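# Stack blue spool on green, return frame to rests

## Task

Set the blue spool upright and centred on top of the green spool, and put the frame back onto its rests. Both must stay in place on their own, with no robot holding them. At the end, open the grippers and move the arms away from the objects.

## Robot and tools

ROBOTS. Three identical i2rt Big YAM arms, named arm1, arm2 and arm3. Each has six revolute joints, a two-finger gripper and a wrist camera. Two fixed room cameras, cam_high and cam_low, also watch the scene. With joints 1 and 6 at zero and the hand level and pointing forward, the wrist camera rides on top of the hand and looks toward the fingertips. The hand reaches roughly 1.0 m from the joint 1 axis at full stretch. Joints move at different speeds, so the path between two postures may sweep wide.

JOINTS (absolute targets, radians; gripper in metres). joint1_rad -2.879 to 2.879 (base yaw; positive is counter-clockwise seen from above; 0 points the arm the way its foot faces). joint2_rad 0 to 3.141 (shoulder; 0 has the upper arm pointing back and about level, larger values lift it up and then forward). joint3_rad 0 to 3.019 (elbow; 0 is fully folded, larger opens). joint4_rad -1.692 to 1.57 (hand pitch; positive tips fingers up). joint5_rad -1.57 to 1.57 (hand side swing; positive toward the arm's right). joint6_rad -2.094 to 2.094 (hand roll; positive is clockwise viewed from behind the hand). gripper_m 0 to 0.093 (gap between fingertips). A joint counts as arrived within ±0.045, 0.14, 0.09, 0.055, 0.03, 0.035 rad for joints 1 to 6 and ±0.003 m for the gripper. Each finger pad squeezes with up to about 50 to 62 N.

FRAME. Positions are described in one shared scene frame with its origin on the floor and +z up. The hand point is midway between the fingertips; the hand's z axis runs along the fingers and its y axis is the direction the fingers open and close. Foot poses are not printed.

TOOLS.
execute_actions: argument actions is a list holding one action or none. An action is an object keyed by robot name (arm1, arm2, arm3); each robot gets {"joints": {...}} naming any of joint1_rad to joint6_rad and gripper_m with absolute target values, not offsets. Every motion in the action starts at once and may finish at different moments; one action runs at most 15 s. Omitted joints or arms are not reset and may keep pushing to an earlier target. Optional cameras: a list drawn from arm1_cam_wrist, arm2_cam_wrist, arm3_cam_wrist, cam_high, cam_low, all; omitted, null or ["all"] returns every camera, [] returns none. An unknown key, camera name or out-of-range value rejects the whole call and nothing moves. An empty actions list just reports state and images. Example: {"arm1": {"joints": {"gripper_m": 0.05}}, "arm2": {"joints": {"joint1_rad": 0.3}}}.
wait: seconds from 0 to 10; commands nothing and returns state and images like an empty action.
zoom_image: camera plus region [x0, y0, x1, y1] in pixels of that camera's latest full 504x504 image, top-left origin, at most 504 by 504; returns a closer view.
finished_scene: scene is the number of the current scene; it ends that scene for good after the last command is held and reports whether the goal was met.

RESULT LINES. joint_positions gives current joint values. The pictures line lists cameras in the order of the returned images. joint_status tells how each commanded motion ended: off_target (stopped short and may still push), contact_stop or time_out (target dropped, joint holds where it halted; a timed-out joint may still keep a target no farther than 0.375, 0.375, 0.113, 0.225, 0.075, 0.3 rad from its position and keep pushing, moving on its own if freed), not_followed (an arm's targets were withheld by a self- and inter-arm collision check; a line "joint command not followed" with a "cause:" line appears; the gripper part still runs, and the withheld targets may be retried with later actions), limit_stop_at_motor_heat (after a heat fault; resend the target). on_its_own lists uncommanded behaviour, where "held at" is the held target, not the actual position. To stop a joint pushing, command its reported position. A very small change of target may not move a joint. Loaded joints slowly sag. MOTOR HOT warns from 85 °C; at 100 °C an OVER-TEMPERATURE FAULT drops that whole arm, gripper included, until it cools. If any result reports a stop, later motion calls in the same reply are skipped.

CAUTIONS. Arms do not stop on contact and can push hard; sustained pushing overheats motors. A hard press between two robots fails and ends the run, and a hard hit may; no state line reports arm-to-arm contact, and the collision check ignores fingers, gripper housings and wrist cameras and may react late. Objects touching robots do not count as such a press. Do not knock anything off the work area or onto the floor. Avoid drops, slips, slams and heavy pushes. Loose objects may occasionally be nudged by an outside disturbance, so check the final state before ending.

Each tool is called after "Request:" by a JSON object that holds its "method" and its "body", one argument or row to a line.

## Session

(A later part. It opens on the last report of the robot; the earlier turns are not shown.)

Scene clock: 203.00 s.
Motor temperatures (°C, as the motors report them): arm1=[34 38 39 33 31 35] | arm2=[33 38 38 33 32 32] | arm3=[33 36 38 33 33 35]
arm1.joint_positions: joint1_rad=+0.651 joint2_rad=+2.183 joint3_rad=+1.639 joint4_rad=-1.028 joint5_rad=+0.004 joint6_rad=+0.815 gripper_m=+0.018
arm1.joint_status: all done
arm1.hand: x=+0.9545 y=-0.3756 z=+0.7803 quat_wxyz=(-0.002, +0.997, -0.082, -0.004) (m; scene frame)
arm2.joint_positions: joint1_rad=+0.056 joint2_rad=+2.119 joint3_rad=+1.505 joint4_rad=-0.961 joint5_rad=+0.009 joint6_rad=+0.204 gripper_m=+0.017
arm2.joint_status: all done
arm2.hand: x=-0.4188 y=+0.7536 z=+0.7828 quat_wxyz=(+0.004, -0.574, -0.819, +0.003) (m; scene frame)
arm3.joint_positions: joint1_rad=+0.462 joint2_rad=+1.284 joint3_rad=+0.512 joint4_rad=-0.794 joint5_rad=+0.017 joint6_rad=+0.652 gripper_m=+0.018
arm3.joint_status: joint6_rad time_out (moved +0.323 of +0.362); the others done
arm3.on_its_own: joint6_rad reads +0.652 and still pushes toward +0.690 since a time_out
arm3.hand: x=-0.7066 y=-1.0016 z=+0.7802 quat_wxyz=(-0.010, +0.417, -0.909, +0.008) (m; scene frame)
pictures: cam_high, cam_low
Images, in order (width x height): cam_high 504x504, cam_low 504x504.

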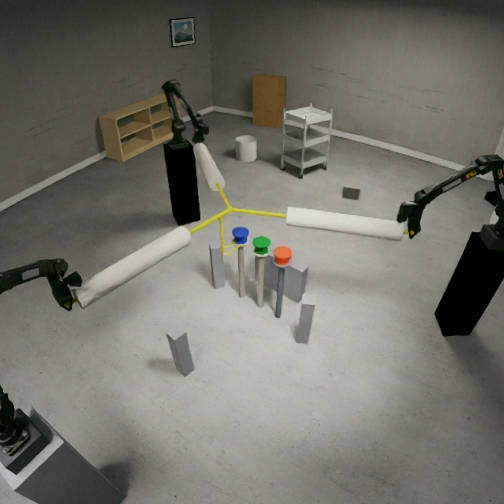

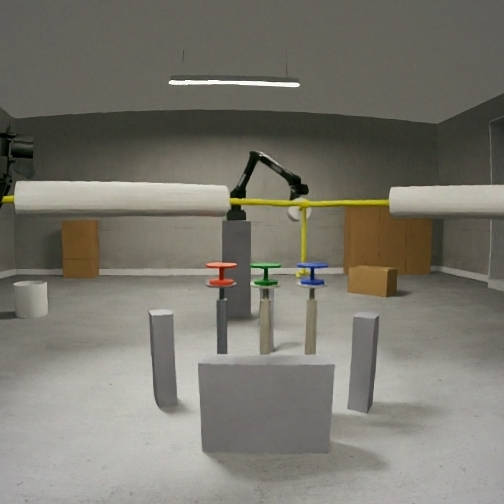

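Request:
{"method": "execute_actions", "body": {
  "actions": [
    {"arm1":{"joints":{"joint1_rad":0.61,"joint2_rad":2.283,"joint3_rad":1.93,"joint4_rad":-1.18,"joint6_rad":0.775}},"arm2":{"joints":{"joint1_rad":-0.065,"joint2_rad":2.066,"joint3_rad":1.46,"joint4_rad":-0.935,"joint6_rad":0.085}},"arm3":{"joints":{"joint1_rad":0.73,"joint2_rad":1.225,"joint3_rad":0.475,"joint4_rad":-0.81,"joint6_rad":0.91}}}
  ]
}}

Request:
{"method": "zoom_image", "body": {
  "camera": "cam_low",
  "region": [240, 190, 380, 310]
}}

Request:
{"method": "zoom_image", "body": {
  "camera": "cam_high",
  "region": [170, 190, 310, 310]
}}

Scene clock: 223.57 s.
Motor temperatures (°C, as the motors report them): arm1=[34 39 40 34 31 35] | arm2=[33 38 37 33 32 32] | arm3=[33 36 38 33 33 35]
arm1.joint_positions: joint1_rad=+0.605 joint2_rad=+2.302 joint3_rad=+1.878 joint4_rad=-1.140 joint5_rad=+0.004 joint6_rad=+0.761 gripper_m=+0.018
arm1.joint_status: all done
arm1.hand: x=+0.8939 y=-0.3826 z=+0.7868 quat_wxyz=(+0.000, +0.997, -0.078, -0.007) (m; scene frame)
arm2.joint_positions: joint1_rad=-0.068 joint2_rad=+2.099 joint3_rad=+1.448 joint4_rad=-0.933 joint5_rad=+0.000 joint6_rad=+0.067 gripper_m=+0.017
arm2.joint_status: all done
arm2.hand: x=-0.4888 y=+0.7349 z=+0.7768 quat_wxyz=(+0.006, -0.569, -0.822, -0.004) (m; scene frame)
arm3.joint_positions: joint1_rad=+0.706 joint2_rad=+1.246 joint3_rad=+0.473 joint4_rad=-0.795 joint5_rad=+0.024 joint6_rad=+0.886 gripper_m=+0.018
arm3.joint_status: all done
arm3.hand: x=-0.7646 y=-1.0194 z=+0.7778 quat_wxyz=(-0.014, +0.421, -0.907, +0.008) (m; scene frame)
pictures: arm1_cam_wrist, arm2_cam_wrist, arm3_cam_wrist, cam_high, cam_low
Images, in order (width x height): arm1_cam_wrist 504x504, arm2_cam_wrist 504x504, arm3_cam_wrist 504x504, cam_high 504x504, cam_low 504x504.

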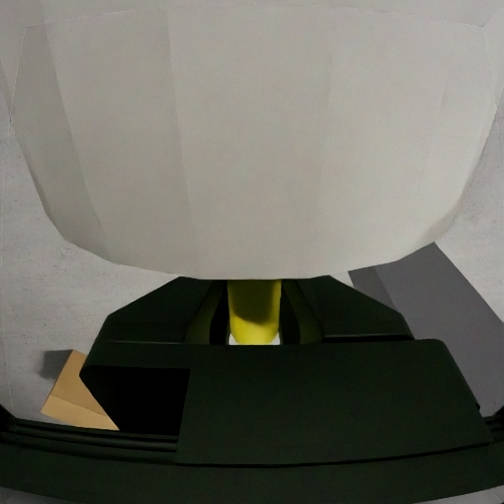

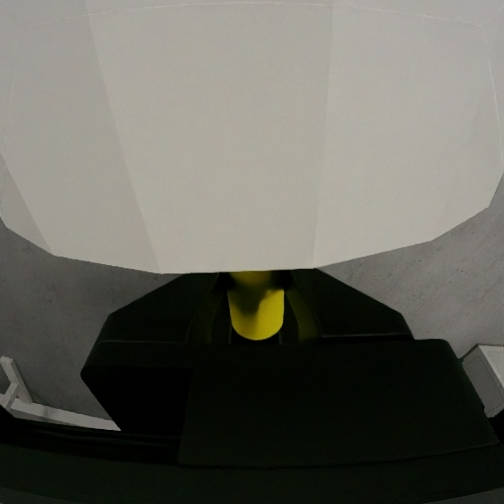

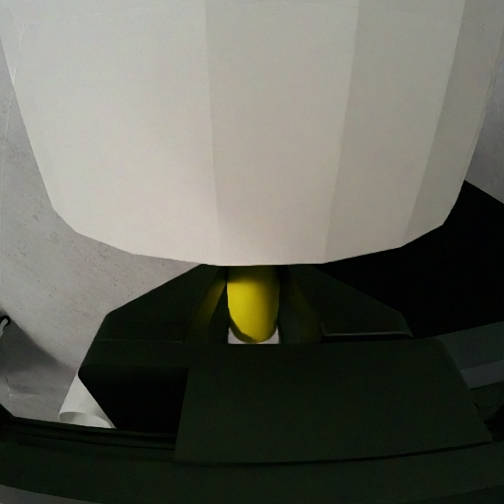

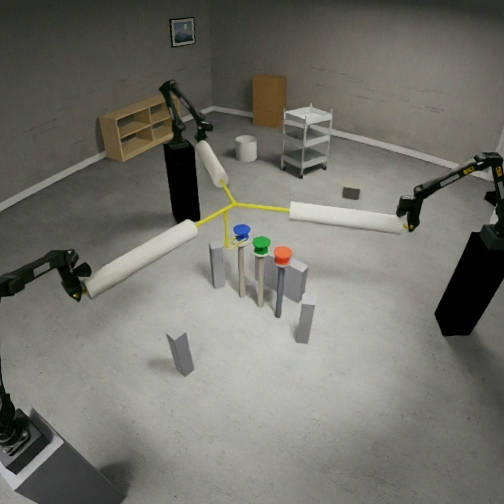

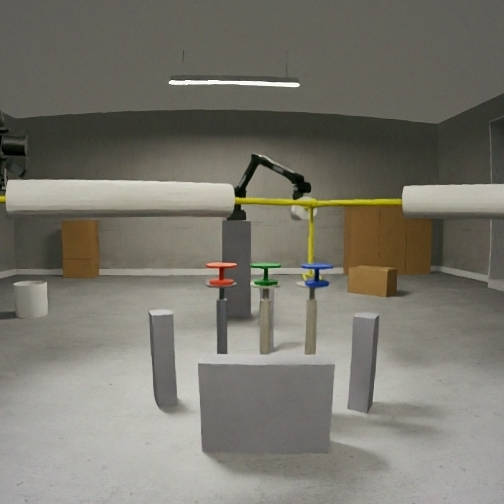

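Region (240, 190, 380, 310) of cam_low's 504x504 image, scaled by 3.600, with more detail than that image has; it fills the top 432 rows of this view, and the rest is white.

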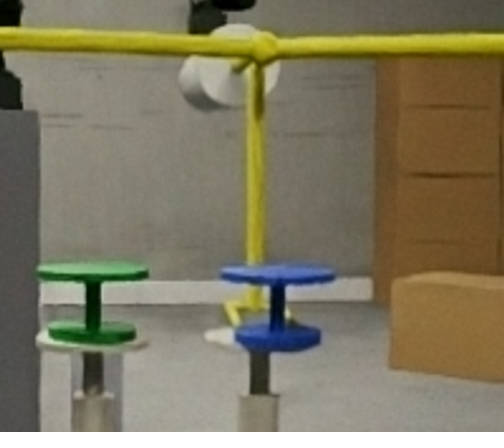

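Region (170, 190, 310, 310) of cam_high's 504x504 image, scaled by 3.600, with more detail than that image has; it fills the top 432 rows of this view, and the rest is white.

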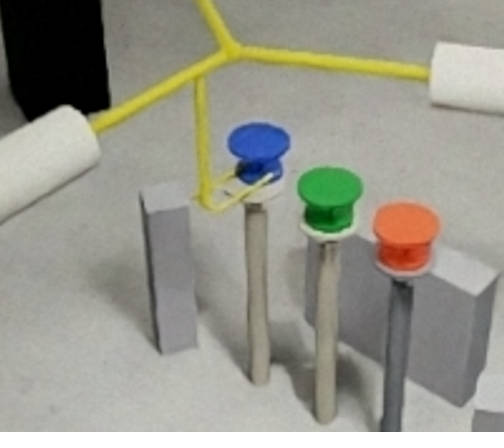

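Request:
{"method": "execute_actions", "body": {
  "actions": [
    {"arm1":{"joints":{"joint2_rad":2.245,"joint4_rad":-1.185}},"arm2":{"joints":{"joint2_rad":2.025,"joint4_rad":-0.99}},"arm3":{"joints":{"joint2_rad":1.16,"joint3_rad":0.53,"joint4_rad":-0.89}}}
  ],
  "cameras": ["cam_high","cam_low"]
}}

Request:
{"method": "zoom_image", "body": {
  "camera": "cam_low",
  "region": [240, 190, 380, 310]
}}

Request:
{"method": "zoom_image", "body": {
  "camera": "cam_high",
  "region": [170, 190, 310, 310]
}}

Scene clock: 229.13 s.
Motor temperatures (°C, as the motors report them): arm1=[34 39 40 34 31 35] | arm2=[33 38 37 33 32 32] | arm3=[33 36 38 33 33 35]
arm1.joint_positions: joint1_rad=+0.605 joint2_rad=+2.302 joint3_rad=+1.879 joint4_rad=-1.141 joint5_rad=+0.009 joint6_rad=+0.761 gripper_m=+0.018
arm1.joint_status: all done
arm1.hand: x=+0.8931 y=-0.3820 z=+0.7872 quat_wxyz=(-0.001, +0.997, -0.078, -0.008) (m; scene frame)
arm2.joint_positions: joint1_rad=-0.068 joint2_rad=+2.058 joint3_rad=+1.448 joint4_rad=-0.968 joint5_rad=+0.005 joint6_rad=+0.067 gripper_m=+0.017
arm2.joint_status: all done
arm2.hand: x=-0.4903 y=+0.7360 z=+0.7993 quat_wxyz=(+0.005, -0.569, -0.822, +0.000) (m; scene frame)
arm3.joint_positions: joint1_rad=+0.706 joint2_rad=+1.179 joint3_rad=+0.487 joint4_rad=-0.857 joint5_rad=+0.022 joint6_rad=+0.886 gripper_m=+0.018
arm3.joint_status: all done
arm3.hand: x=-0.7650 y=-1.0194 z=+0.7961 quat_wxyz=(-0.015, +0.421, -0.907, -0.001) (m; scene frame)
pictures: cam_high, cam_low
Images, in order (width x height): cam_high 504x504, cam_low 504x504.

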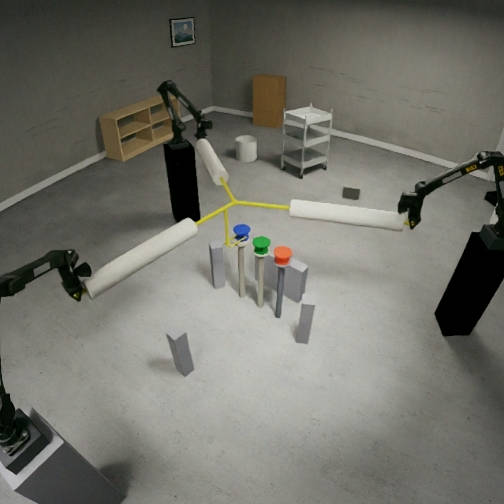

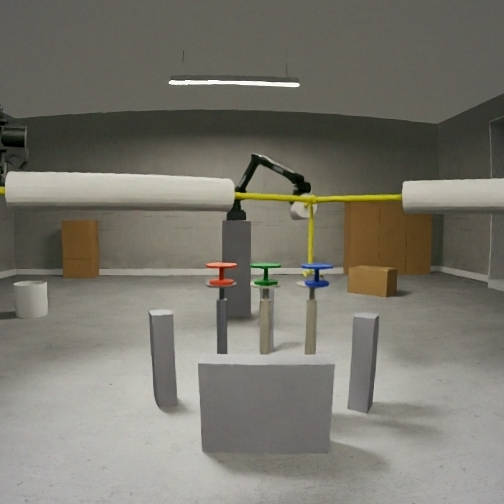

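Region (240, 190, 380, 310) of cam_low's 504x504 image, scaled by 3.600, with more detail than that image has; it fills the top 432 rows of this view, and the rest is white.

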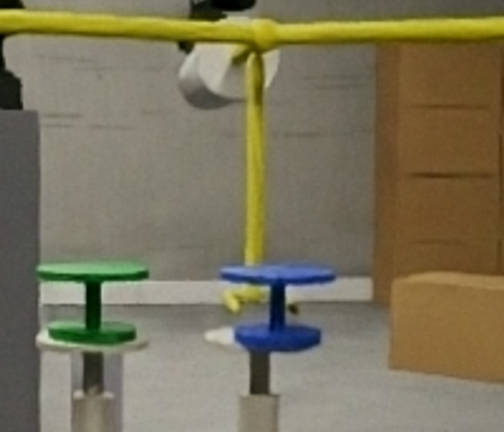

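Region (170, 190, 310, 310) of cam_high's 504x504 image, scaled by 3.600, with more detail than that image has; it fills the top 432 rows of this view, and the rest is white.

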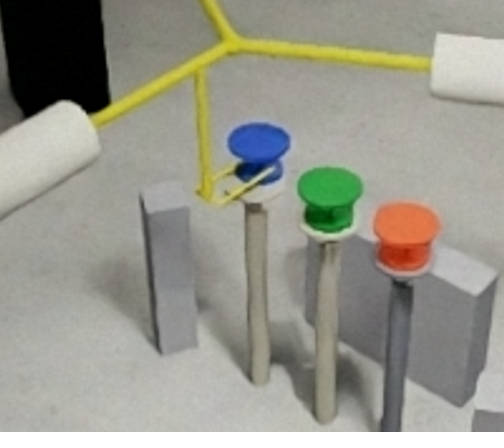

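Request:
{"method": "execute_actions", "body": {
  "actions": [
    {"arm1":{"joints":{"joint1_rad":0.56,"joint2_rad":2.43,"joint3_rad":2.26,"joint4_rad":-1.35,"joint6_rad":0.725}},"arm2":{"joints":{"joint1_rad":-0.185,"joint2_rad":2.01,"joint3_rad":1.40,"joint4_rad":-0.945,"joint6_rad":-0.035}},"arm3":{"joints":{"joint1_rad":0.975,"joint2_rad":1.2,"joint3_rad":0.53,"joint4_rad":-0.885,"joint6_rad":1.155}}}
  ],
  "cameras": ["cam_high","cam_low"]
}}

Request:
{"method": "zoom_image", "body": {
  "camera": "cam_low",
  "region": [240, 190, 380, 310]
}}

Request:
{"method": "zoom_image", "body": {
  "camera": "cam_high",
  "region": [170, 190, 310, 310]
}}

Scene clock: 235.53 s.
Motor temperatures (°C, as the motors report them): arm1=[34 40 41 34 31 35] | arm2=[33 38 37 33 32 32] | arm3=[33 36 39 33 34 35]
arm1.joint_positions: joint1_rad=+0.552 joint2_rad=+2.463 joint3_rad=+2.193 joint4_rad=-1.309 joint5_rad=+0.006 joint6_rad=+0.696 gripper_m=+0.018
arm1.joint_status: all done
arm1.hand: x=+0.8313 y=-0.3785 z=+0.7907 quat_wxyz=(-0.005, +0.997, -0.072, -0.001) (m; scene frame)
arm2.joint_positions: joint1_rad=-0.201 joint2_rad=+2.049 joint3_rad=+1.400 joint4_rad=-0.934 joint5_rad=+0.009 joint6_rad=-0.073 gripper_m=+0.017
arm2.joint_status: joint6_rad off_target (ended at -0.073, target -0.035); the others done
arm2.hand: x=-0.5659 y=+0.7212 z=+0.7894 quat_wxyz=(+0.008, -0.567, -0.824, +0.000) (m; scene frame)
arm3.joint_positions: joint1_rad=+0.946 joint2_rad=+1.192 joint3_rad=+0.491 joint4_rad=-0.859 joint5_rad=+0.020 joint6_rad=+1.118 gripper_m=+0.018
arm3.joint_status: joint6_rad time_out (moved +0.231 of +0.269); the others done
arm3.on_its_own: joint6_rad reads +1.118 and still pushes toward +1.155 since a time_out
arm3.hand: x=-0.8204 y=-1.0359 z=+0.7940 quat_wxyz=(-0.012, +0.425, -0.905, +0.001) (m; scene frame)
pictures: cam_high, cam_low
Images, in order (width x height): cam_high 504x504, cam_low 504x504.

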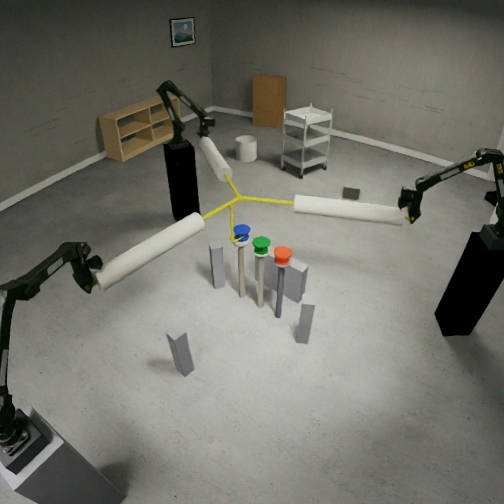

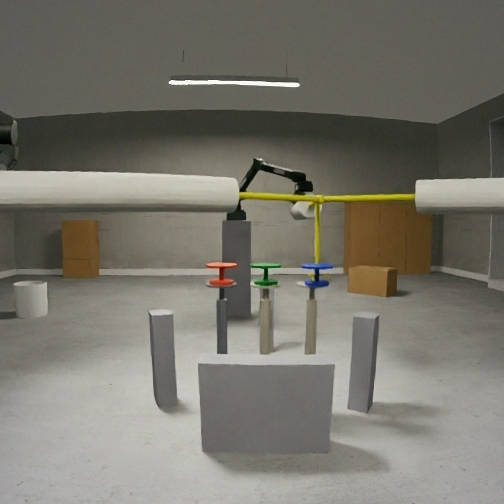

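Region (240, 190, 380, 310) of cam_low's 504x504 image, scaled by 3.600, with more detail than that image has; it fills the top 432 rows of this view, and the rest is white.

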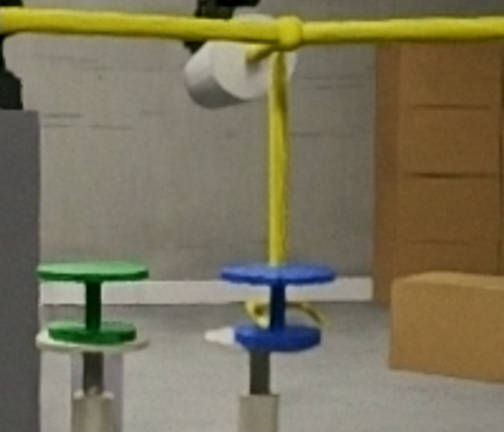

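Region (170, 190, 310, 310) of cam_high's 504x504 image, scaled by 3.600, with more detail than that image has; it fills the top 432 rows of this view, and the rest is white.

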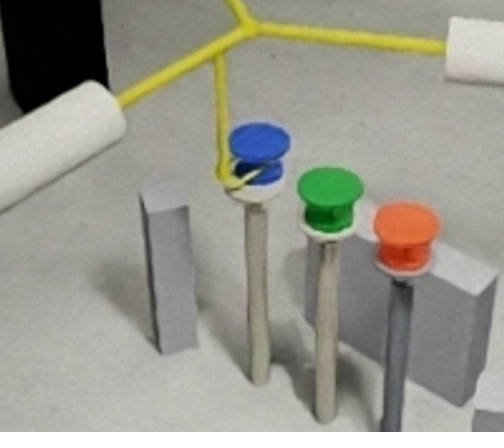

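Request:
{"method": "execute_actions", "body": {
  "actions": [
    {"arm1":{"joints":{"joint2_rad":2.39,"joint3_rad":2.26,"joint4_rad":-1.40,"joint6_rad":0.70}},"arm2":{"joints":{"joint2_rad":1.955,"joint3_rad":1.44,"joint4_rad":-1.03,"joint6_rad":-0.07}},"arm3":{"joints":{"joint2_rad":1.09,"joint3_rad":0.58,"joint4_rad":-1.02,"joint6_rad":1.12}}}
  ],
  "cameras": []
}}

Request:
{"method": "execute_actions", "body": {
  "actions": [
    {"arm1":{"joints":{"joint2_rad":2.355,"joint3_rad":2.31,"joint4_rad":-1.48}},"arm2":{"joints":{"joint2_rad":1.9,"joint3_rad":1.47,"joint4_rad":-1.11}},"arm3":{"joints":{"joint2_rad":1.02,"joint3_rad":0.65,"joint4_rad":-1.17}}}
  ],
  "cameras": ["cam_high","cam_low"]
}}

Request:
{"method": "zoom_image", "body": {
  "camera": "cam_low",
  "region": [200, 160, 380, 310]
}}

Scene clock: 244.67 s.
Motor temperatures (°C, as the motors report them): arm1=[34 41 42 34 31 35] | arm2=[33 38 37 33 32 32] | arm3=[33 35 40 33 34 35]
arm1.joint_positions: joint1_rad=+0.552 joint2_rad=+2.441 joint3_rad=+2.206 joint4_rad=-1.345 joint5_rad=+0.010 joint6_rad=+0.695 gripper_m=+0.018
arm1.joint_status: joint4_rad time_out (moved -0.035 of -0.091); the others done
arm1.on_its_own: joint4_rad reads -1.345 and still pushes toward -1.400 since a time_out
arm1.hand: x=+0.8318 y=-0.3774 z=+0.8109 quat_wxyz=(-0.007, +0.997, -0.072, -0.002) (m; scene frame)
arm2.joint_positions: joint1_rad=-0.197 joint2_rad=+1.979 joint3_rad=+1.406 joint4_rad=-0.997 joint5_rad=+0.014 joint6_rad=-0.079 gripper_m=+0.017
arm2.joint_status: all done
arm2.hand: x=-0.5650 y=+0.7236 z=+0.8290 quat_wxyz=(+0.004, -0.562, -0.827, +0.006) (m; scene frame)
arm3.joint_positions: joint1_rad=+0.946 joint2_rad=+1.107 joint3_rad=+0.539 joint4_rad=-0.981 joint5_rad=+0.022 joint6_rad=+1.115 gripper_m=+0.018
arm3.joint_status: all done
arm3.hand: x=-0.8208 y=-1.0346 z=+0.8271 quat_wxyz=(-0.013, +0.427, -0.904, -0.004) (m; scene frame)
pictures: none
No camera images: the call's "cameras" was empty. Leave "cameras" out to get every camera's image.

not run: a stop came earlier in this reply.

Region (200, 160, 380, 310) of cam_low's 504x504 image, scaled by 2.800, with more detail than that image has.

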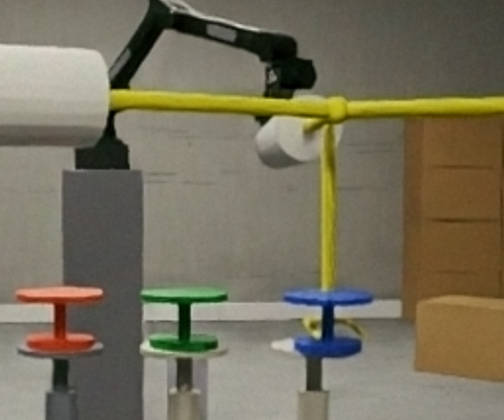

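Request:
{"method": "execute_actions", "body": {
  "actions": [
    {"arm1":{"joints":{"joint2_rad":2.355,"joint3_rad":2.36,"joint4_rad":-1.45}},"arm2":{"joints":{"joint2_rad":1.9,"joint3_rad":1.47,"joint4_rad":-1.09}},"arm3":{"joints":{"joint2_rad":1.02,"joint3_rad":0.65,"joint4_rad":-1.15}}}
  ],
  "cameras": ["cam_high","cam_low"]
}}

Request:
{"method": "zoom_image", "body": {
  "camera": "cam_low",
  "region": [200, 160, 380, 310]
}}

Scene clock: 248.13 s.
Motor temperatures (°C, as the motors report them): arm1=[34 41 42 34 31 35] | arm2=[33 38 38 33 32 32] | arm3=[33 35 40 33 34 35]
arm1.joint_positions: joint1_rad=+0.553 joint2_rad=+2.414 joint3_rad=+2.275 joint4_rad=-1.435 joint5_rad=+0.006 joint6_rad=+0.695 gripper_m=+0.018
arm1.joint_status: all done
arm1.hand: x=+0.8303 y=-0.3804 z=+0.8562 quat_wxyz=(-0.003, +0.997, -0.071, -0.003) (m; scene frame)
arm2.joint_positions: joint1_rad=-0.197 joint2_rad=+1.931 joint3_rad=+1.427 joint4_rad=-1.059 joint5_rad=+0.014 joint6_rad=-0.079 gripper_m=+0.017
arm2.joint_status: all done
arm2.hand: x=-0.5651 y=+0.7237 z=+0.8616 quat_wxyz=(+0.001, -0.562, -0.827, +0.008) (m; scene frame)
arm3.joint_positions: joint1_rad=+0.951 joint2_rad=+1.041 joint3_rad=+0.603 joint4_rad=-1.111 joint5_rad=+0.013 joint6_rad=+1.118 gripper_m=+0.018
arm3.joint_status: all done
arm3.hand: x=-0.8233 y=-1.0354 z=+0.8626 quat_wxyz=(-0.008, +0.427, -0.904, -0.004) (m; scene frame)
pictures: cam_high, cam_low
Images, in order (width x height): cam_high 504x504, cam_low 504x504.

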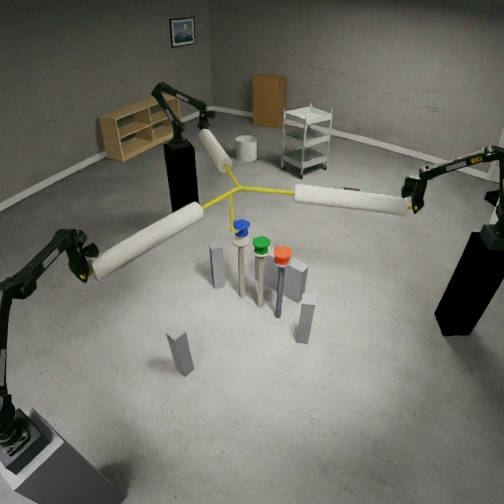

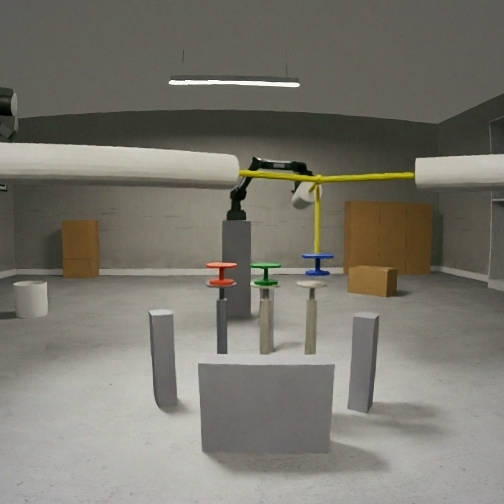

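Region (200, 160, 380, 310) of cam_low's 504x504 image, scaled by 2.800, with more detail than that image has.

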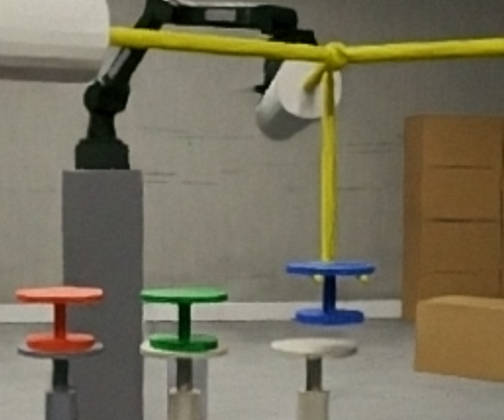

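Request:
{"method": "execute_actions", "body": {
  "actions": [
    {"arm1":{"joints":{"joint1_rad":0.505,"joint2_rad":2.29,"joint3_rad":2.20,"joint4_rad":-1.46,"joint6_rad":0.65}},"arm2":{"joints":{"joint1_rad":-0.16,"joint2_rad":1.79,"joint3_rad":1.36,"joint4_rad":-1.115,"joint6_rad":-0.045}},"arm3":{"joints":{"joint1_rad":0.875,"joint2_rad":1.10,"joint3_rad":0.78,"joint4_rad":-1.2,"joint6_rad":1.045}}}
  ],
  "cameras": []
}}

Request:
{"method": "execute_actions", "body": {
  "actions": [
    {"arm1":{"joints":{"joint1_rad":0.46,"joint2_rad":2.19,"joint3_rad":2.12,"joint4_rad":-1.475,"joint6_rad":0.605}},"arm2":{"joints":{"joint1_rad":-0.125,"joint2_rad":1.675,"joint3_rad":1.295,"joint4_rad":-1.165,"joint6_rad":-0.01}},"arm3":{"joints":{"joint1_rad":0.81,"joint2_rad":1.18,"joint3_rad":0.925,"joint4_rad":-1.285,"joint6_rad":0.98}}}
  ],
  "cameras": ["cam_high","cam_low"]
}}

Request:
{"method": "zoom_image", "body": {
  "camera": "cam_low",
  "region": [200, 160, 380, 310]
}}

Scene clock: 259.90 s.
Motor temperatures (°C, as the motors report them): arm1=[34 42 44 33 31 35] | arm2=[33 38 39 33 32 32] | arm3=[33 35 42 33 33 35]
arm1.joint_positions: joint1_rad=+0.511 joint2_rad=+2.346 joint3_rad=+2.196 joint4_rad=-1.446 joint5_rad=+0.008 joint6_rad=+0.656 gripper_m=+0.018
arm1.joint_status: all done
arm1.hand: x=+0.8328 y=-0.3442 z=+0.8737 quat_wxyz=(-0.010, +0.997, -0.073, +0.005) (m; scene frame)
arm2.joint_positions: joint1_rad=-0.173 joint2_rad=+1.817 joint3_rad=+1.350 joint4_rad=-1.104 joint5_rad=+0.012 joint6_rad=-0.054 gripper_m=+0.017
arm2.joint_status: all done
arm2.hand: x=-0.5628 y=+0.7607 z=+0.8939 quat_wxyz=(+0.004, -0.562, -0.827, +0.005) (m; scene frame)
arm3.joint_positions: joint1_rad=+0.881 joint2_rad=+1.100 joint3_rad=+0.725 joint4_rad=-1.169 joint5_rad=+0.006 joint6_rad=+1.051 gripper_m=+0.018
arm3.joint_status: all done
arm3.hand: x=-0.8207 y=-0.9990 z=+0.8915 quat_wxyz=(-0.006, +0.426, -0.905, -0.006) (m; scene frame)
pictures: none
No camera images: the call's "cameras" was empty. Leave "cameras" out to get every camera's image.

Scene clock: 260.90 s.
Motor temperatures (°C, as the motors report them): arm1=[34 42 43 33 31 35] | arm2=[33 38 39 33 32 32] | arm3=[33 35 42 33 33 35]
arm1.joint_positions: joint1_rad=+0.464 joint2_rad=+2.244 joint3_rad=+2.108 joint4_rad=-1.464 joint5_rad=+0.006 joint6_rad=+0.609 gripper_m=+0.018
arm1.joint_status: all done
arm1.hand: x=+0.8398 y=-0.3040 z=+0.9097 quat_wxyz=(-0.010, +0.997, -0.073, +0.009) (m; scene frame)
arm2.joint_positions: joint1_rad=-0.136 joint2_rad=+1.700 joint3_rad=+1.277 joint4_rad=-1.157 joint5_rad=+0.011 joint6_rad=-0.020 gripper_m=+0.017
arm2.joint_status: all done
arm2.hand: x=-0.5574 y=+0.8017 z=+0.9253 quat_wxyz=(+0.007, -0.561, -0.827, +0.002) (m; scene frame)
arm3.joint_positions: joint1_rad=+0.814 joint2_rad=+1.182 joint3_rad=+0.869 joint4_rad=-1.250 joint5_rad=+0.010 joint6_rad=+0.984 gripper_m=+0.018
arm3.joint_status: all done
arm3.hand: x=-0.8128 y=-0.9601 z=+0.9213 quat_wxyz=(-0.007, +0.426, -0.905, +0.003) (m; scene frame)
pictures: cam_high, cam_low
Images, in order (width x height): cam_high 504x504, cam_low 504x504.

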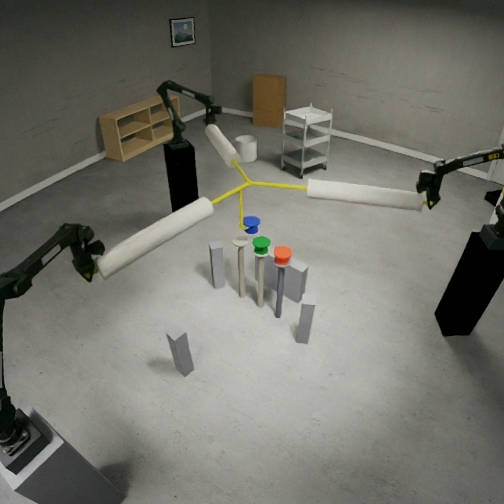

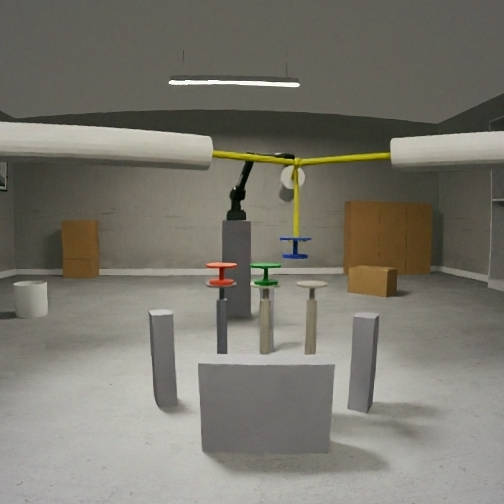

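Region (200, 160, 380, 310) of cam_low's 504x504 image, scaled by 2.800, with more detail than that image has.

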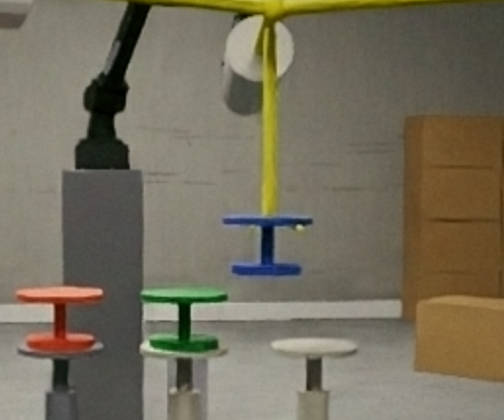

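Request:
{"method": "execute_actions", "body": {
  "actions": [
    {"arm1":{"joints":{"joint1_rad":0.385,"joint2_rad":2.11,"joint3_rad":1.965,"joint4_rad":-1.39,"joint6_rad":0.53}},"arm2":{"joints":{"joint1_rad":-0.065,"joint2_rad":1.56,"joint3_rad":1.15,"joint4_rad":-1.13,"joint6_rad":0.05}},"arm3":{"joints":{"joint1_rad":0.75,"joint2_rad":1.29,"joint3_rad":1.055,"joint4_rad":-1.26,"joint6_rad":0.92}}}
  ],
  "cameras": []
}}

Request:
{"method": "execute_actions", "body": {
  "actions": [
    {"arm1":{"joints":{"joint1_rad":0.313,"joint2_rad":2.015,"joint3_rad":1.815,"joint4_rad":-1.32,"joint6_rad":0.46}},"arm2":{"joints":{"joint1_rad":0.0,"joint2_rad":1.445,"joint3_rad":1.015,"joint4_rad":-1.1,"joint6_rad":0.115}},"arm3":{"joints":{"joint1_rad":0.69,"joint2_rad":1.425,"joint3_rad":1.19,"joint4_rad":-1.255,"joint6_rad":0.86}}}
  ],
  "cameras": ["cam_high","cam_low"]
}}

Request:
{"method": "zoom_image", "body": {
  "camera": "cam_low",
  "region": [200, 160, 380, 310]
}}

Request:
{"method": "zoom_image", "body": {
  "camera": "cam_high",
  "region": [190, 170, 330, 290]
}}

Scene clock: 270.63 s.
Motor temperatures (°C, as the motors report them): arm1=[34 43 42 33 31 35] | arm2=[33 37 39 33 32 32] | arm3=[33 35 43 33 33 35]
arm1.joint_positions: joint1_rad=+0.394 joint2_rad=+2.173 joint3_rad=+1.958 joint4_rad=-1.396 joint5_rad=+0.003 joint6_rad=+0.539 gripper_m=+0.018
arm1.joint_status: all done
arm1.hand: x=+0.8445 y=-0.2505 z=+0.9003 quat_wxyz=(-0.010, +0.997, -0.073, +0.015) (m; scene frame)
arm2.joint_positions: joint1_rad=-0.078 joint2_rad=+1.587 joint3_rad=+1.132 joint4_rad=-1.125 joint5_rad=+0.017 joint6_rad=+0.040 gripper_m=+0.017
arm2.joint_status: all done
arm2.hand: x=-0.5514 y=+0.8550 z=+0.9252 quat_wxyz=(+0.009, -0.562, -0.827, +0.005) (m; scene frame)
arm3.joint_positions: joint1_rad=+0.751 joint2_rad=+1.301 joint3_rad=+1.003 joint4_rad=-1.250 joint5_rad=+0.005 joint6_rad=+0.922 gripper_m=+0.018
arm3.joint_status: all done
arm3.hand: x=-0.8066 y=-0.9061 z=+0.9333 quat_wxyz=(-0.006, +0.426, -0.905, -0.004) (m; scene frame)
pictures: none
No camera images: the call's "cameras" was empty. Leave "cameras" out to get every camera's image.

Scene clock: 271.53 s.
Motor temperatures (°C, as the motors report them): arm1=[34 43 42 33 31 35] | arm2=[33 37 39 33 32 32] | arm3=[33 35 43 33 33 35]
arm1.joint_positions: joint1_rad=+0.313 joint2_rad=+2.074 joint3_rad=+1.806 joint4_rad=-1.331 joint5_rad=+0.004 joint6_rad=+0.457 gripper_m=+0.018
arm1.joint_status: all done
arm1.hand: x=+0.8552 y=-0.1917 z=+0.9059 quat_wxyz=(-0.007, +0.997, -0.072, +0.010) (m; scene frame)
arm2.joint_positions: joint1_rad=-0.005 joint2_rad=+1.467 joint3_rad=+0.994 joint4_rad=-1.098 joint5_rad=+0.013 joint6_rad=+0.106 gripper_m=+0.017
arm2.joint_status: all done
arm2.hand: x=-0.5440 y=+0.9099 z=+0.9252 quat_wxyz=(+0.003, -0.560, -0.829, +0.006) (m; scene frame)
arm3.joint_positions: joint1_rad=+0.689 joint2_rad=+1.437 joint3_rad=+1.131 joint4_rad=-1.247 joint5_rad=+0.007 joint6_rad=+0.857 gripper_m=+0.018
arm3.joint_status: all done
arm3.hand: x=-0.7927 y=-0.8522 z=+0.9313 quat_wxyz=(-0.008, +0.427, -0.904, -0.001) (m; scene frame)
pictures: cam_high, cam_low
Images, in order (width x height): cam_high 504x504, cam_low 504x504.

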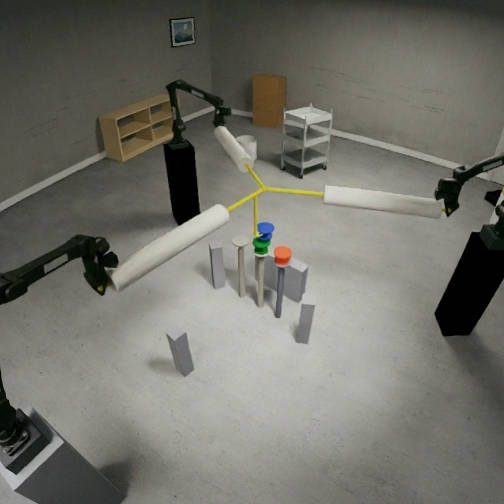

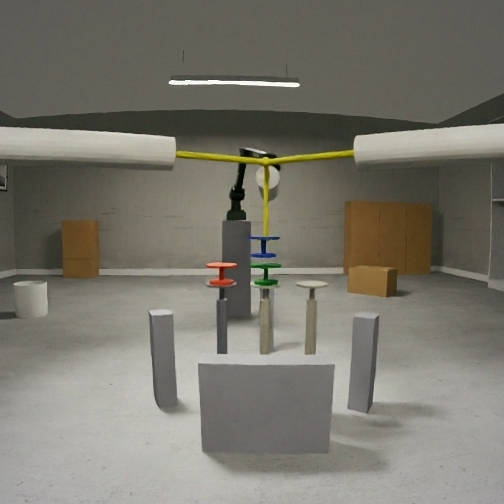

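Region (200, 160, 380, 310) of cam_low's 504x504 image, scaled by 2.800, with more detail than that image has.

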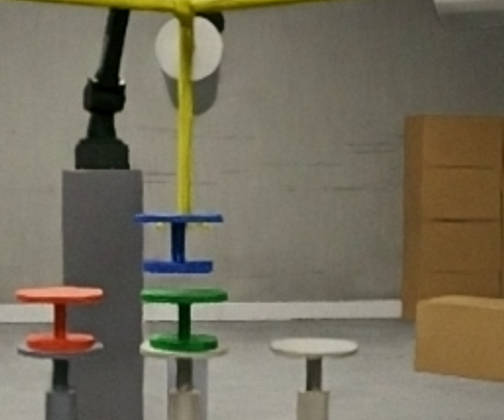

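Region (190, 170, 330, 290) of cam_high's 504x504 image, scaled by 3.600, with more detail than that image has; it fills the top 432 rows of this view, and the rest is white.

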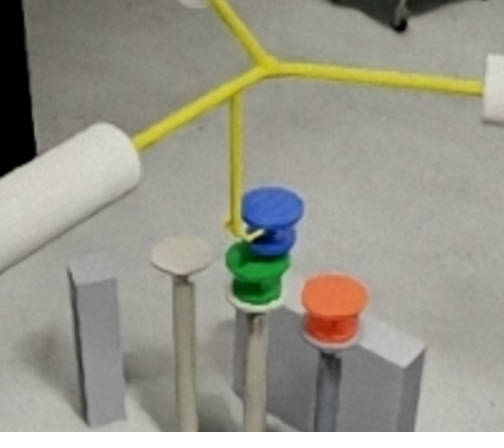

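Request:
{"method": "execute_actions", "body": {
  "actions": [
    {"arm1":{"joints":{"joint1_rad":0.36,"joint2_rad":1.975,"joint3_rad":1.70,"joint4_rad":-1.29,"joint6_rad":0.50}},"arm2":{"joints":{"joint1_rad":0.06,"joint2_rad":1.52,"joint3_rad":1.11,"joint4_rad":-1.11,"joint6_rad":0.17}},"arm3":{"joints":{"joint1_rad":0.61,"joint2_rad":1.38,"joint3_rad":1.085,"joint4_rad":-1.247,"joint6_rad":0.78}}}
  ],
  "cameras": ["cam_high","cam_low"]
}}

Request:
{"method": "zoom_image", "body": {
  "camera": "cam_low",
  "region": [200, 160, 380, 310]
}}

Request:
{"method": "zoom_image", "body": {
  "camera": "cam_high",
  "region": [190, 170, 330, 290]
}}

Scene clock: 280.30 s.
Motor temperatures (°C, as the motors report them): arm1=[34 43 42 33 31 35] | arm2=[33 37 39 33 32 32] | arm3=[33 36 44 33 33 35]
arm1.joint_positions: joint1_rad=+0.348 joint2_rad=+2.033 joint3_rad=+1.693 joint4_rad=-1.288 joint5_rad=+0.010 joint6_rad=+0.489 gripper_m=+0.018
arm1.joint_status: all done
arm1.hand: x=+0.8878 y=-0.2015 z=+0.8893 quat_wxyz=(-0.016, +0.997, -0.071, +0.022) (m; scene frame)
arm2.joint_positions: joint1_rad=+0.053 joint2_rad=+1.547 joint3_rad=+1.058 joint4_rad=-1.096 joint5_rad=+0.011 joint6_rad=+0.162 gripper_m=+0.017
arm2.joint_status: all done
arm2.hand: x=-0.5116 y=+0.9007 z=+0.9160 quat_wxyz=(+0.009, -0.559, -0.829, +0.002) (m; scene frame)
arm3.joint_positions: joint1_rad=+0.610 joint2_rad=+1.424 joint3_rad=+1.088 joint4_rad=-1.241 joint5_rad=+0.003 joint6_rad=+0.778 gripper_m=+0.018
arm3.joint_status: all done
arm3.hand: x=-0.7601 y=-0.8629 z=+0.9208 quat_wxyz=(-0.002, +0.427, -0.904, +0.010) (m; scene frame)
pictures: cam_high, cam_low
Images, in order (width x height): cam_high 504x504, cam_low 504x504.

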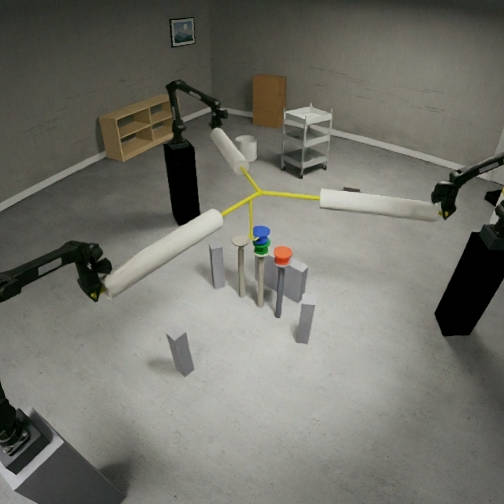

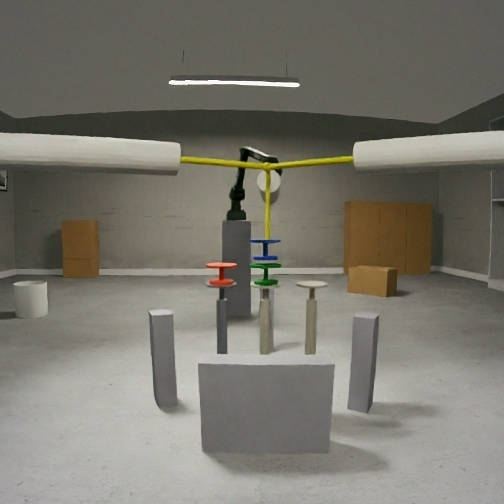

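Region (200, 160, 380, 310) of cam_low's 504x504 image, scaled by 2.800, with more detail than that image has.

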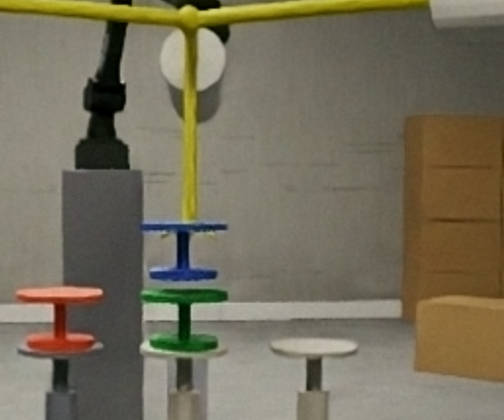

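Region (190, 170, 330, 290) of cam_high's 504x504 image, scaled by 3.600, with more detail than that image has; it fills the top 432 rows of this view, and the rest is white.

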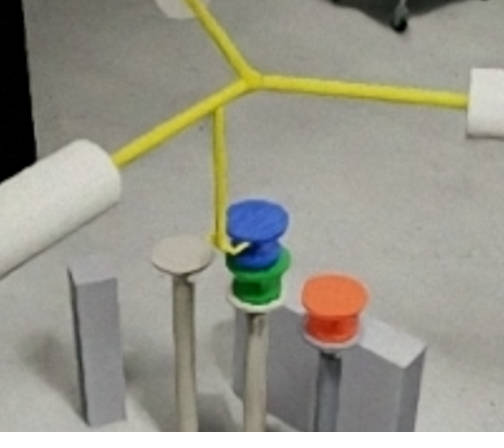

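Request:
{"method": "execute_actions", "body": {
  "actions": [
    {"arm2":{"joints":{"joint2_rad":1.575,"joint3_rad":1.03,"joint4_rad":-1.02}},"arm3":{"joints":{"joint2_rad":1.445,"joint3_rad":1.045,"joint4_rad":-1.165}}}
  ],
  "cameras": ["cam_high","cam_low"]
}}

Request:
{"method": "zoom_image", "body": {
  "camera": "cam_low",
  "region": [200, 160, 380, 310]
}}

Request:
{"method": "zoom_image", "body": {
  "camera": "cam_high",
  "region": [190, 170, 330, 290]
}}

Scene clock: 286.27 s.
Motor temperatures (°C, as the motors report them): arm1=[34 43 41 33 31 35] | arm2=[33 37 39 33 32 32] | arm3=[33 36 43 33 33 35]
arm1.joint_positions: joint1_rad=+0.352 joint2_rad=+2.033 joint3_rad=+1.692 joint4_rad=-1.288 joint5_rad=+0.007 joint6_rad=+0.492 gripper_m=+0.018
arm1.joint_status: not commanded
arm1.hand: x=+0.8892 y=-0.2041 z=+0.8889 quat_wxyz=(-0.016, +0.997, -0.070, +0.022) (m; scene frame)
arm2.joint_positions: joint1_rad=+0.053 joint2_rad=+1.600 joint3_rad=+1.026 joint4_rad=-1.015 joint5_rad=+0.006 joint6_rad=+0.163 gripper_m=+0.017
arm2.joint_status: all done
arm2.hand: x=-0.5093 y=+0.8989 z=+0.8845 quat_wxyz=(+0.009, -0.559, -0.829, -0.001) (m; scene frame)
arm3.joint_positions: joint1_rad=+0.610 joint2_rad=+1.446 joint3_rad=+1.044 joint4_rad=-1.171 joint5_rad=+0.004 joint6_rad=+0.778 gripper_m=+0.018
arm3.joint_status: all done
arm3.hand: x=-0.7597 y=-0.8628 z=+0.8972 quat_wxyz=(-0.003, +0.427, -0.904, +0.008) (m; scene frame)
pictures: cam_high, cam_low
Images, in order (width x height): cam_high 504x504, cam_low 504x504.

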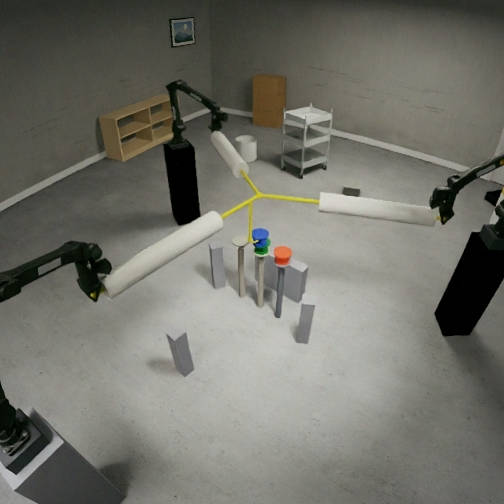

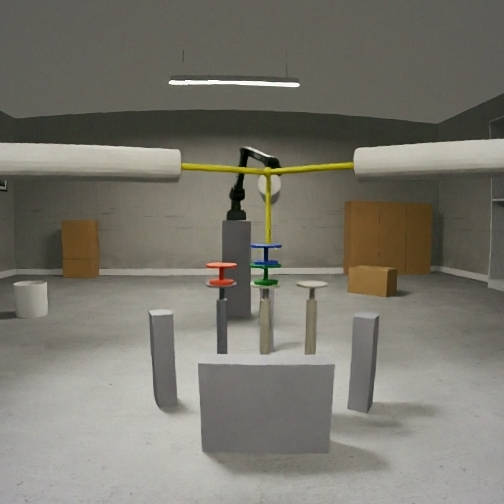

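Region (200, 160, 380, 310) of cam_low's 504x504 image, scaled by 2.800, with more detail than that image has.

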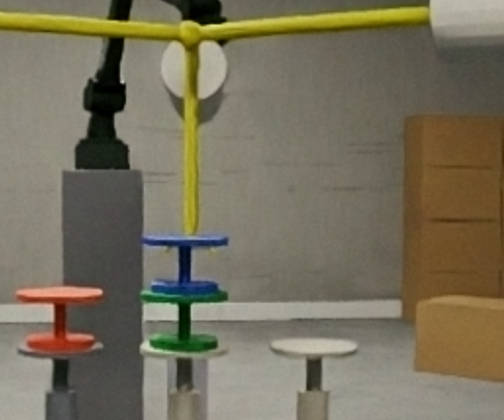

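Region (190, 170, 330, 290) of cam_high's 504x504 image, scaled by 3.600, with more detail than that image has; it fills the top 432 rows of this view, and the rest is white.

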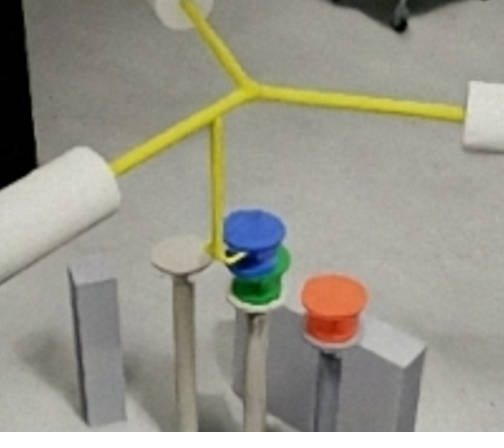

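Request:
{"method": "execute_actions", "body": {
  "actions": [
    {"arm1":{"joints":{"joint2_rad":2.02,"joint3_rad":1.65,"joint4_rad":-1.2}},"arm2":{"joints":{"joint2_rad":1.6,"joint3_rad":1.0,"joint4_rad":-0.965}},"arm3":{"joints":{"joint2_rad":1.475,"joint3_rad":1.0,"joint4_rad":-1.095}}}
  ],
  "cameras": ["cam_high","cam_low"]
}}

Request:
{"method": "zoom_image", "body": {
  "camera": "cam_low",
  "region": [200, 160, 380, 310]
}}

Request:
{"method": "zoom_image", "body": {
  "camera": "cam_high",
  "region": [210, 200, 310, 290]
}}

Scene clock: 293.20 s.
Motor temperatures (°C, as the motors report them): arm1=[34 42 41 33 31 35] | arm2=[33 37 39 33 32 32] | arm3=[33 36 42 33 33 35]
arm1.joint_positions: joint1_rad=+0.352 joint2_rad=+2.054 joint3_rad=+1.643 joint4_rad=-1.205 joint5_rad=+0.008 joint6_rad=+0.492 gripper_m=+0.018
arm1.joint_status: all done
arm1.hand: x=+0.8892 y=-0.2039 z=+0.8591 quat_wxyz=(-0.013, +0.997, -0.070, +0.016) (m; scene frame)
arm2.joint_positions: joint1_rad=+0.053 joint2_rad=+1.615 joint3_rad=+1.001 joint4_rad=-0.960 joint5_rad=+0.005 joint6_rad=+0.163 gripper_m=+0.017
arm2.joint_status: all done
arm2.hand: x=-0.5088 y=+0.8981 z=+0.8708 quat_wxyz=(+0.002, -0.559, -0.829, +0.002) (m; scene frame)
arm3.joint_positions: joint1_rad=+0.610 joint2_rad=+1.476 joint3_rad=+1.002 joint4_rad=-1.097 joint5_rad=+0.009 joint6_rad=+0.778 gripper_m=+0.018
arm3.joint_status: all done
arm3.hand: x=-0.7587 y=-0.8626 z=+0.8715 quat_wxyz=(-0.006, +0.427, -0.904, +0.008) (m; scene frame)
pictures: cam_high, cam_low
Images, in order (width x height): cam_high 504x504, cam_low 504x504.

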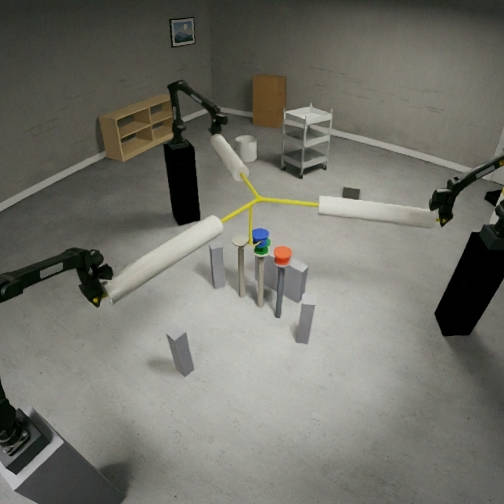

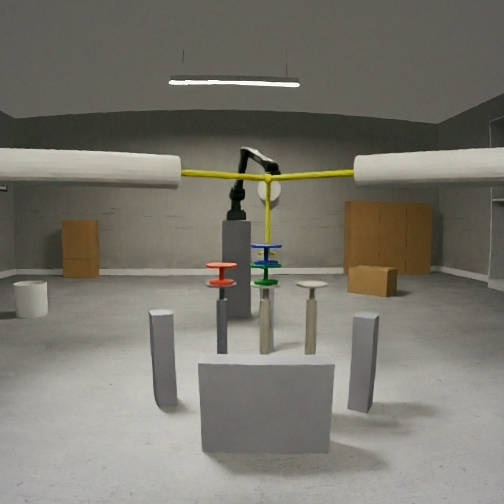

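Region (200, 160, 380, 310) of cam_low's 504x504 image, scaled by 2.800, with more detail than that image has.

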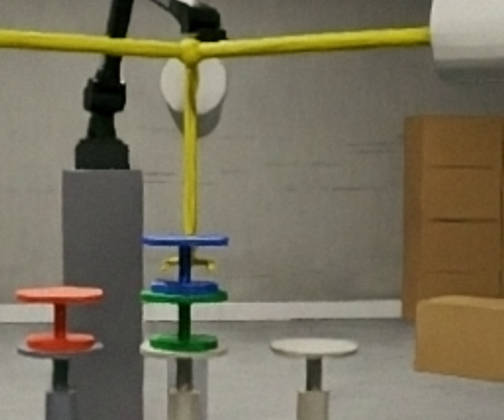

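Region (210, 200, 310, 290) of cam_high's 504x504 image, scaled by 5.040, with more detail than that image has; it fills the top 454 rows of this view, and the rest is white.

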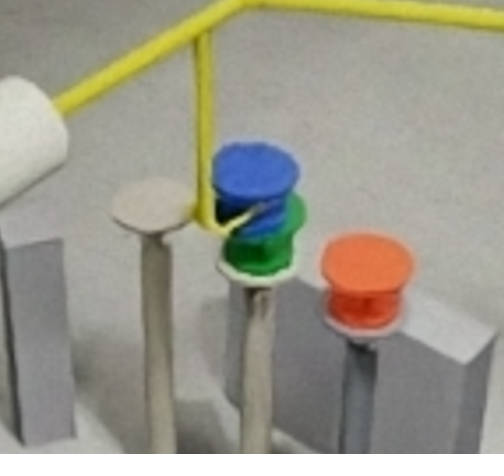

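Request:
{"method": "zoom_image", "body": {
  "camera": "cam_high",
  "region": [235, 220, 300, 275]
}}

Region (235, 220, 300, 275) of cam_high's 504x504 image, scaled by 7.754, with more detail than that image has; it fills the top 426 rows of this view, and the rest is white.

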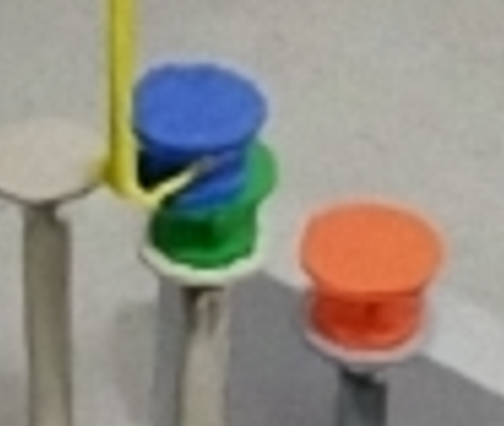

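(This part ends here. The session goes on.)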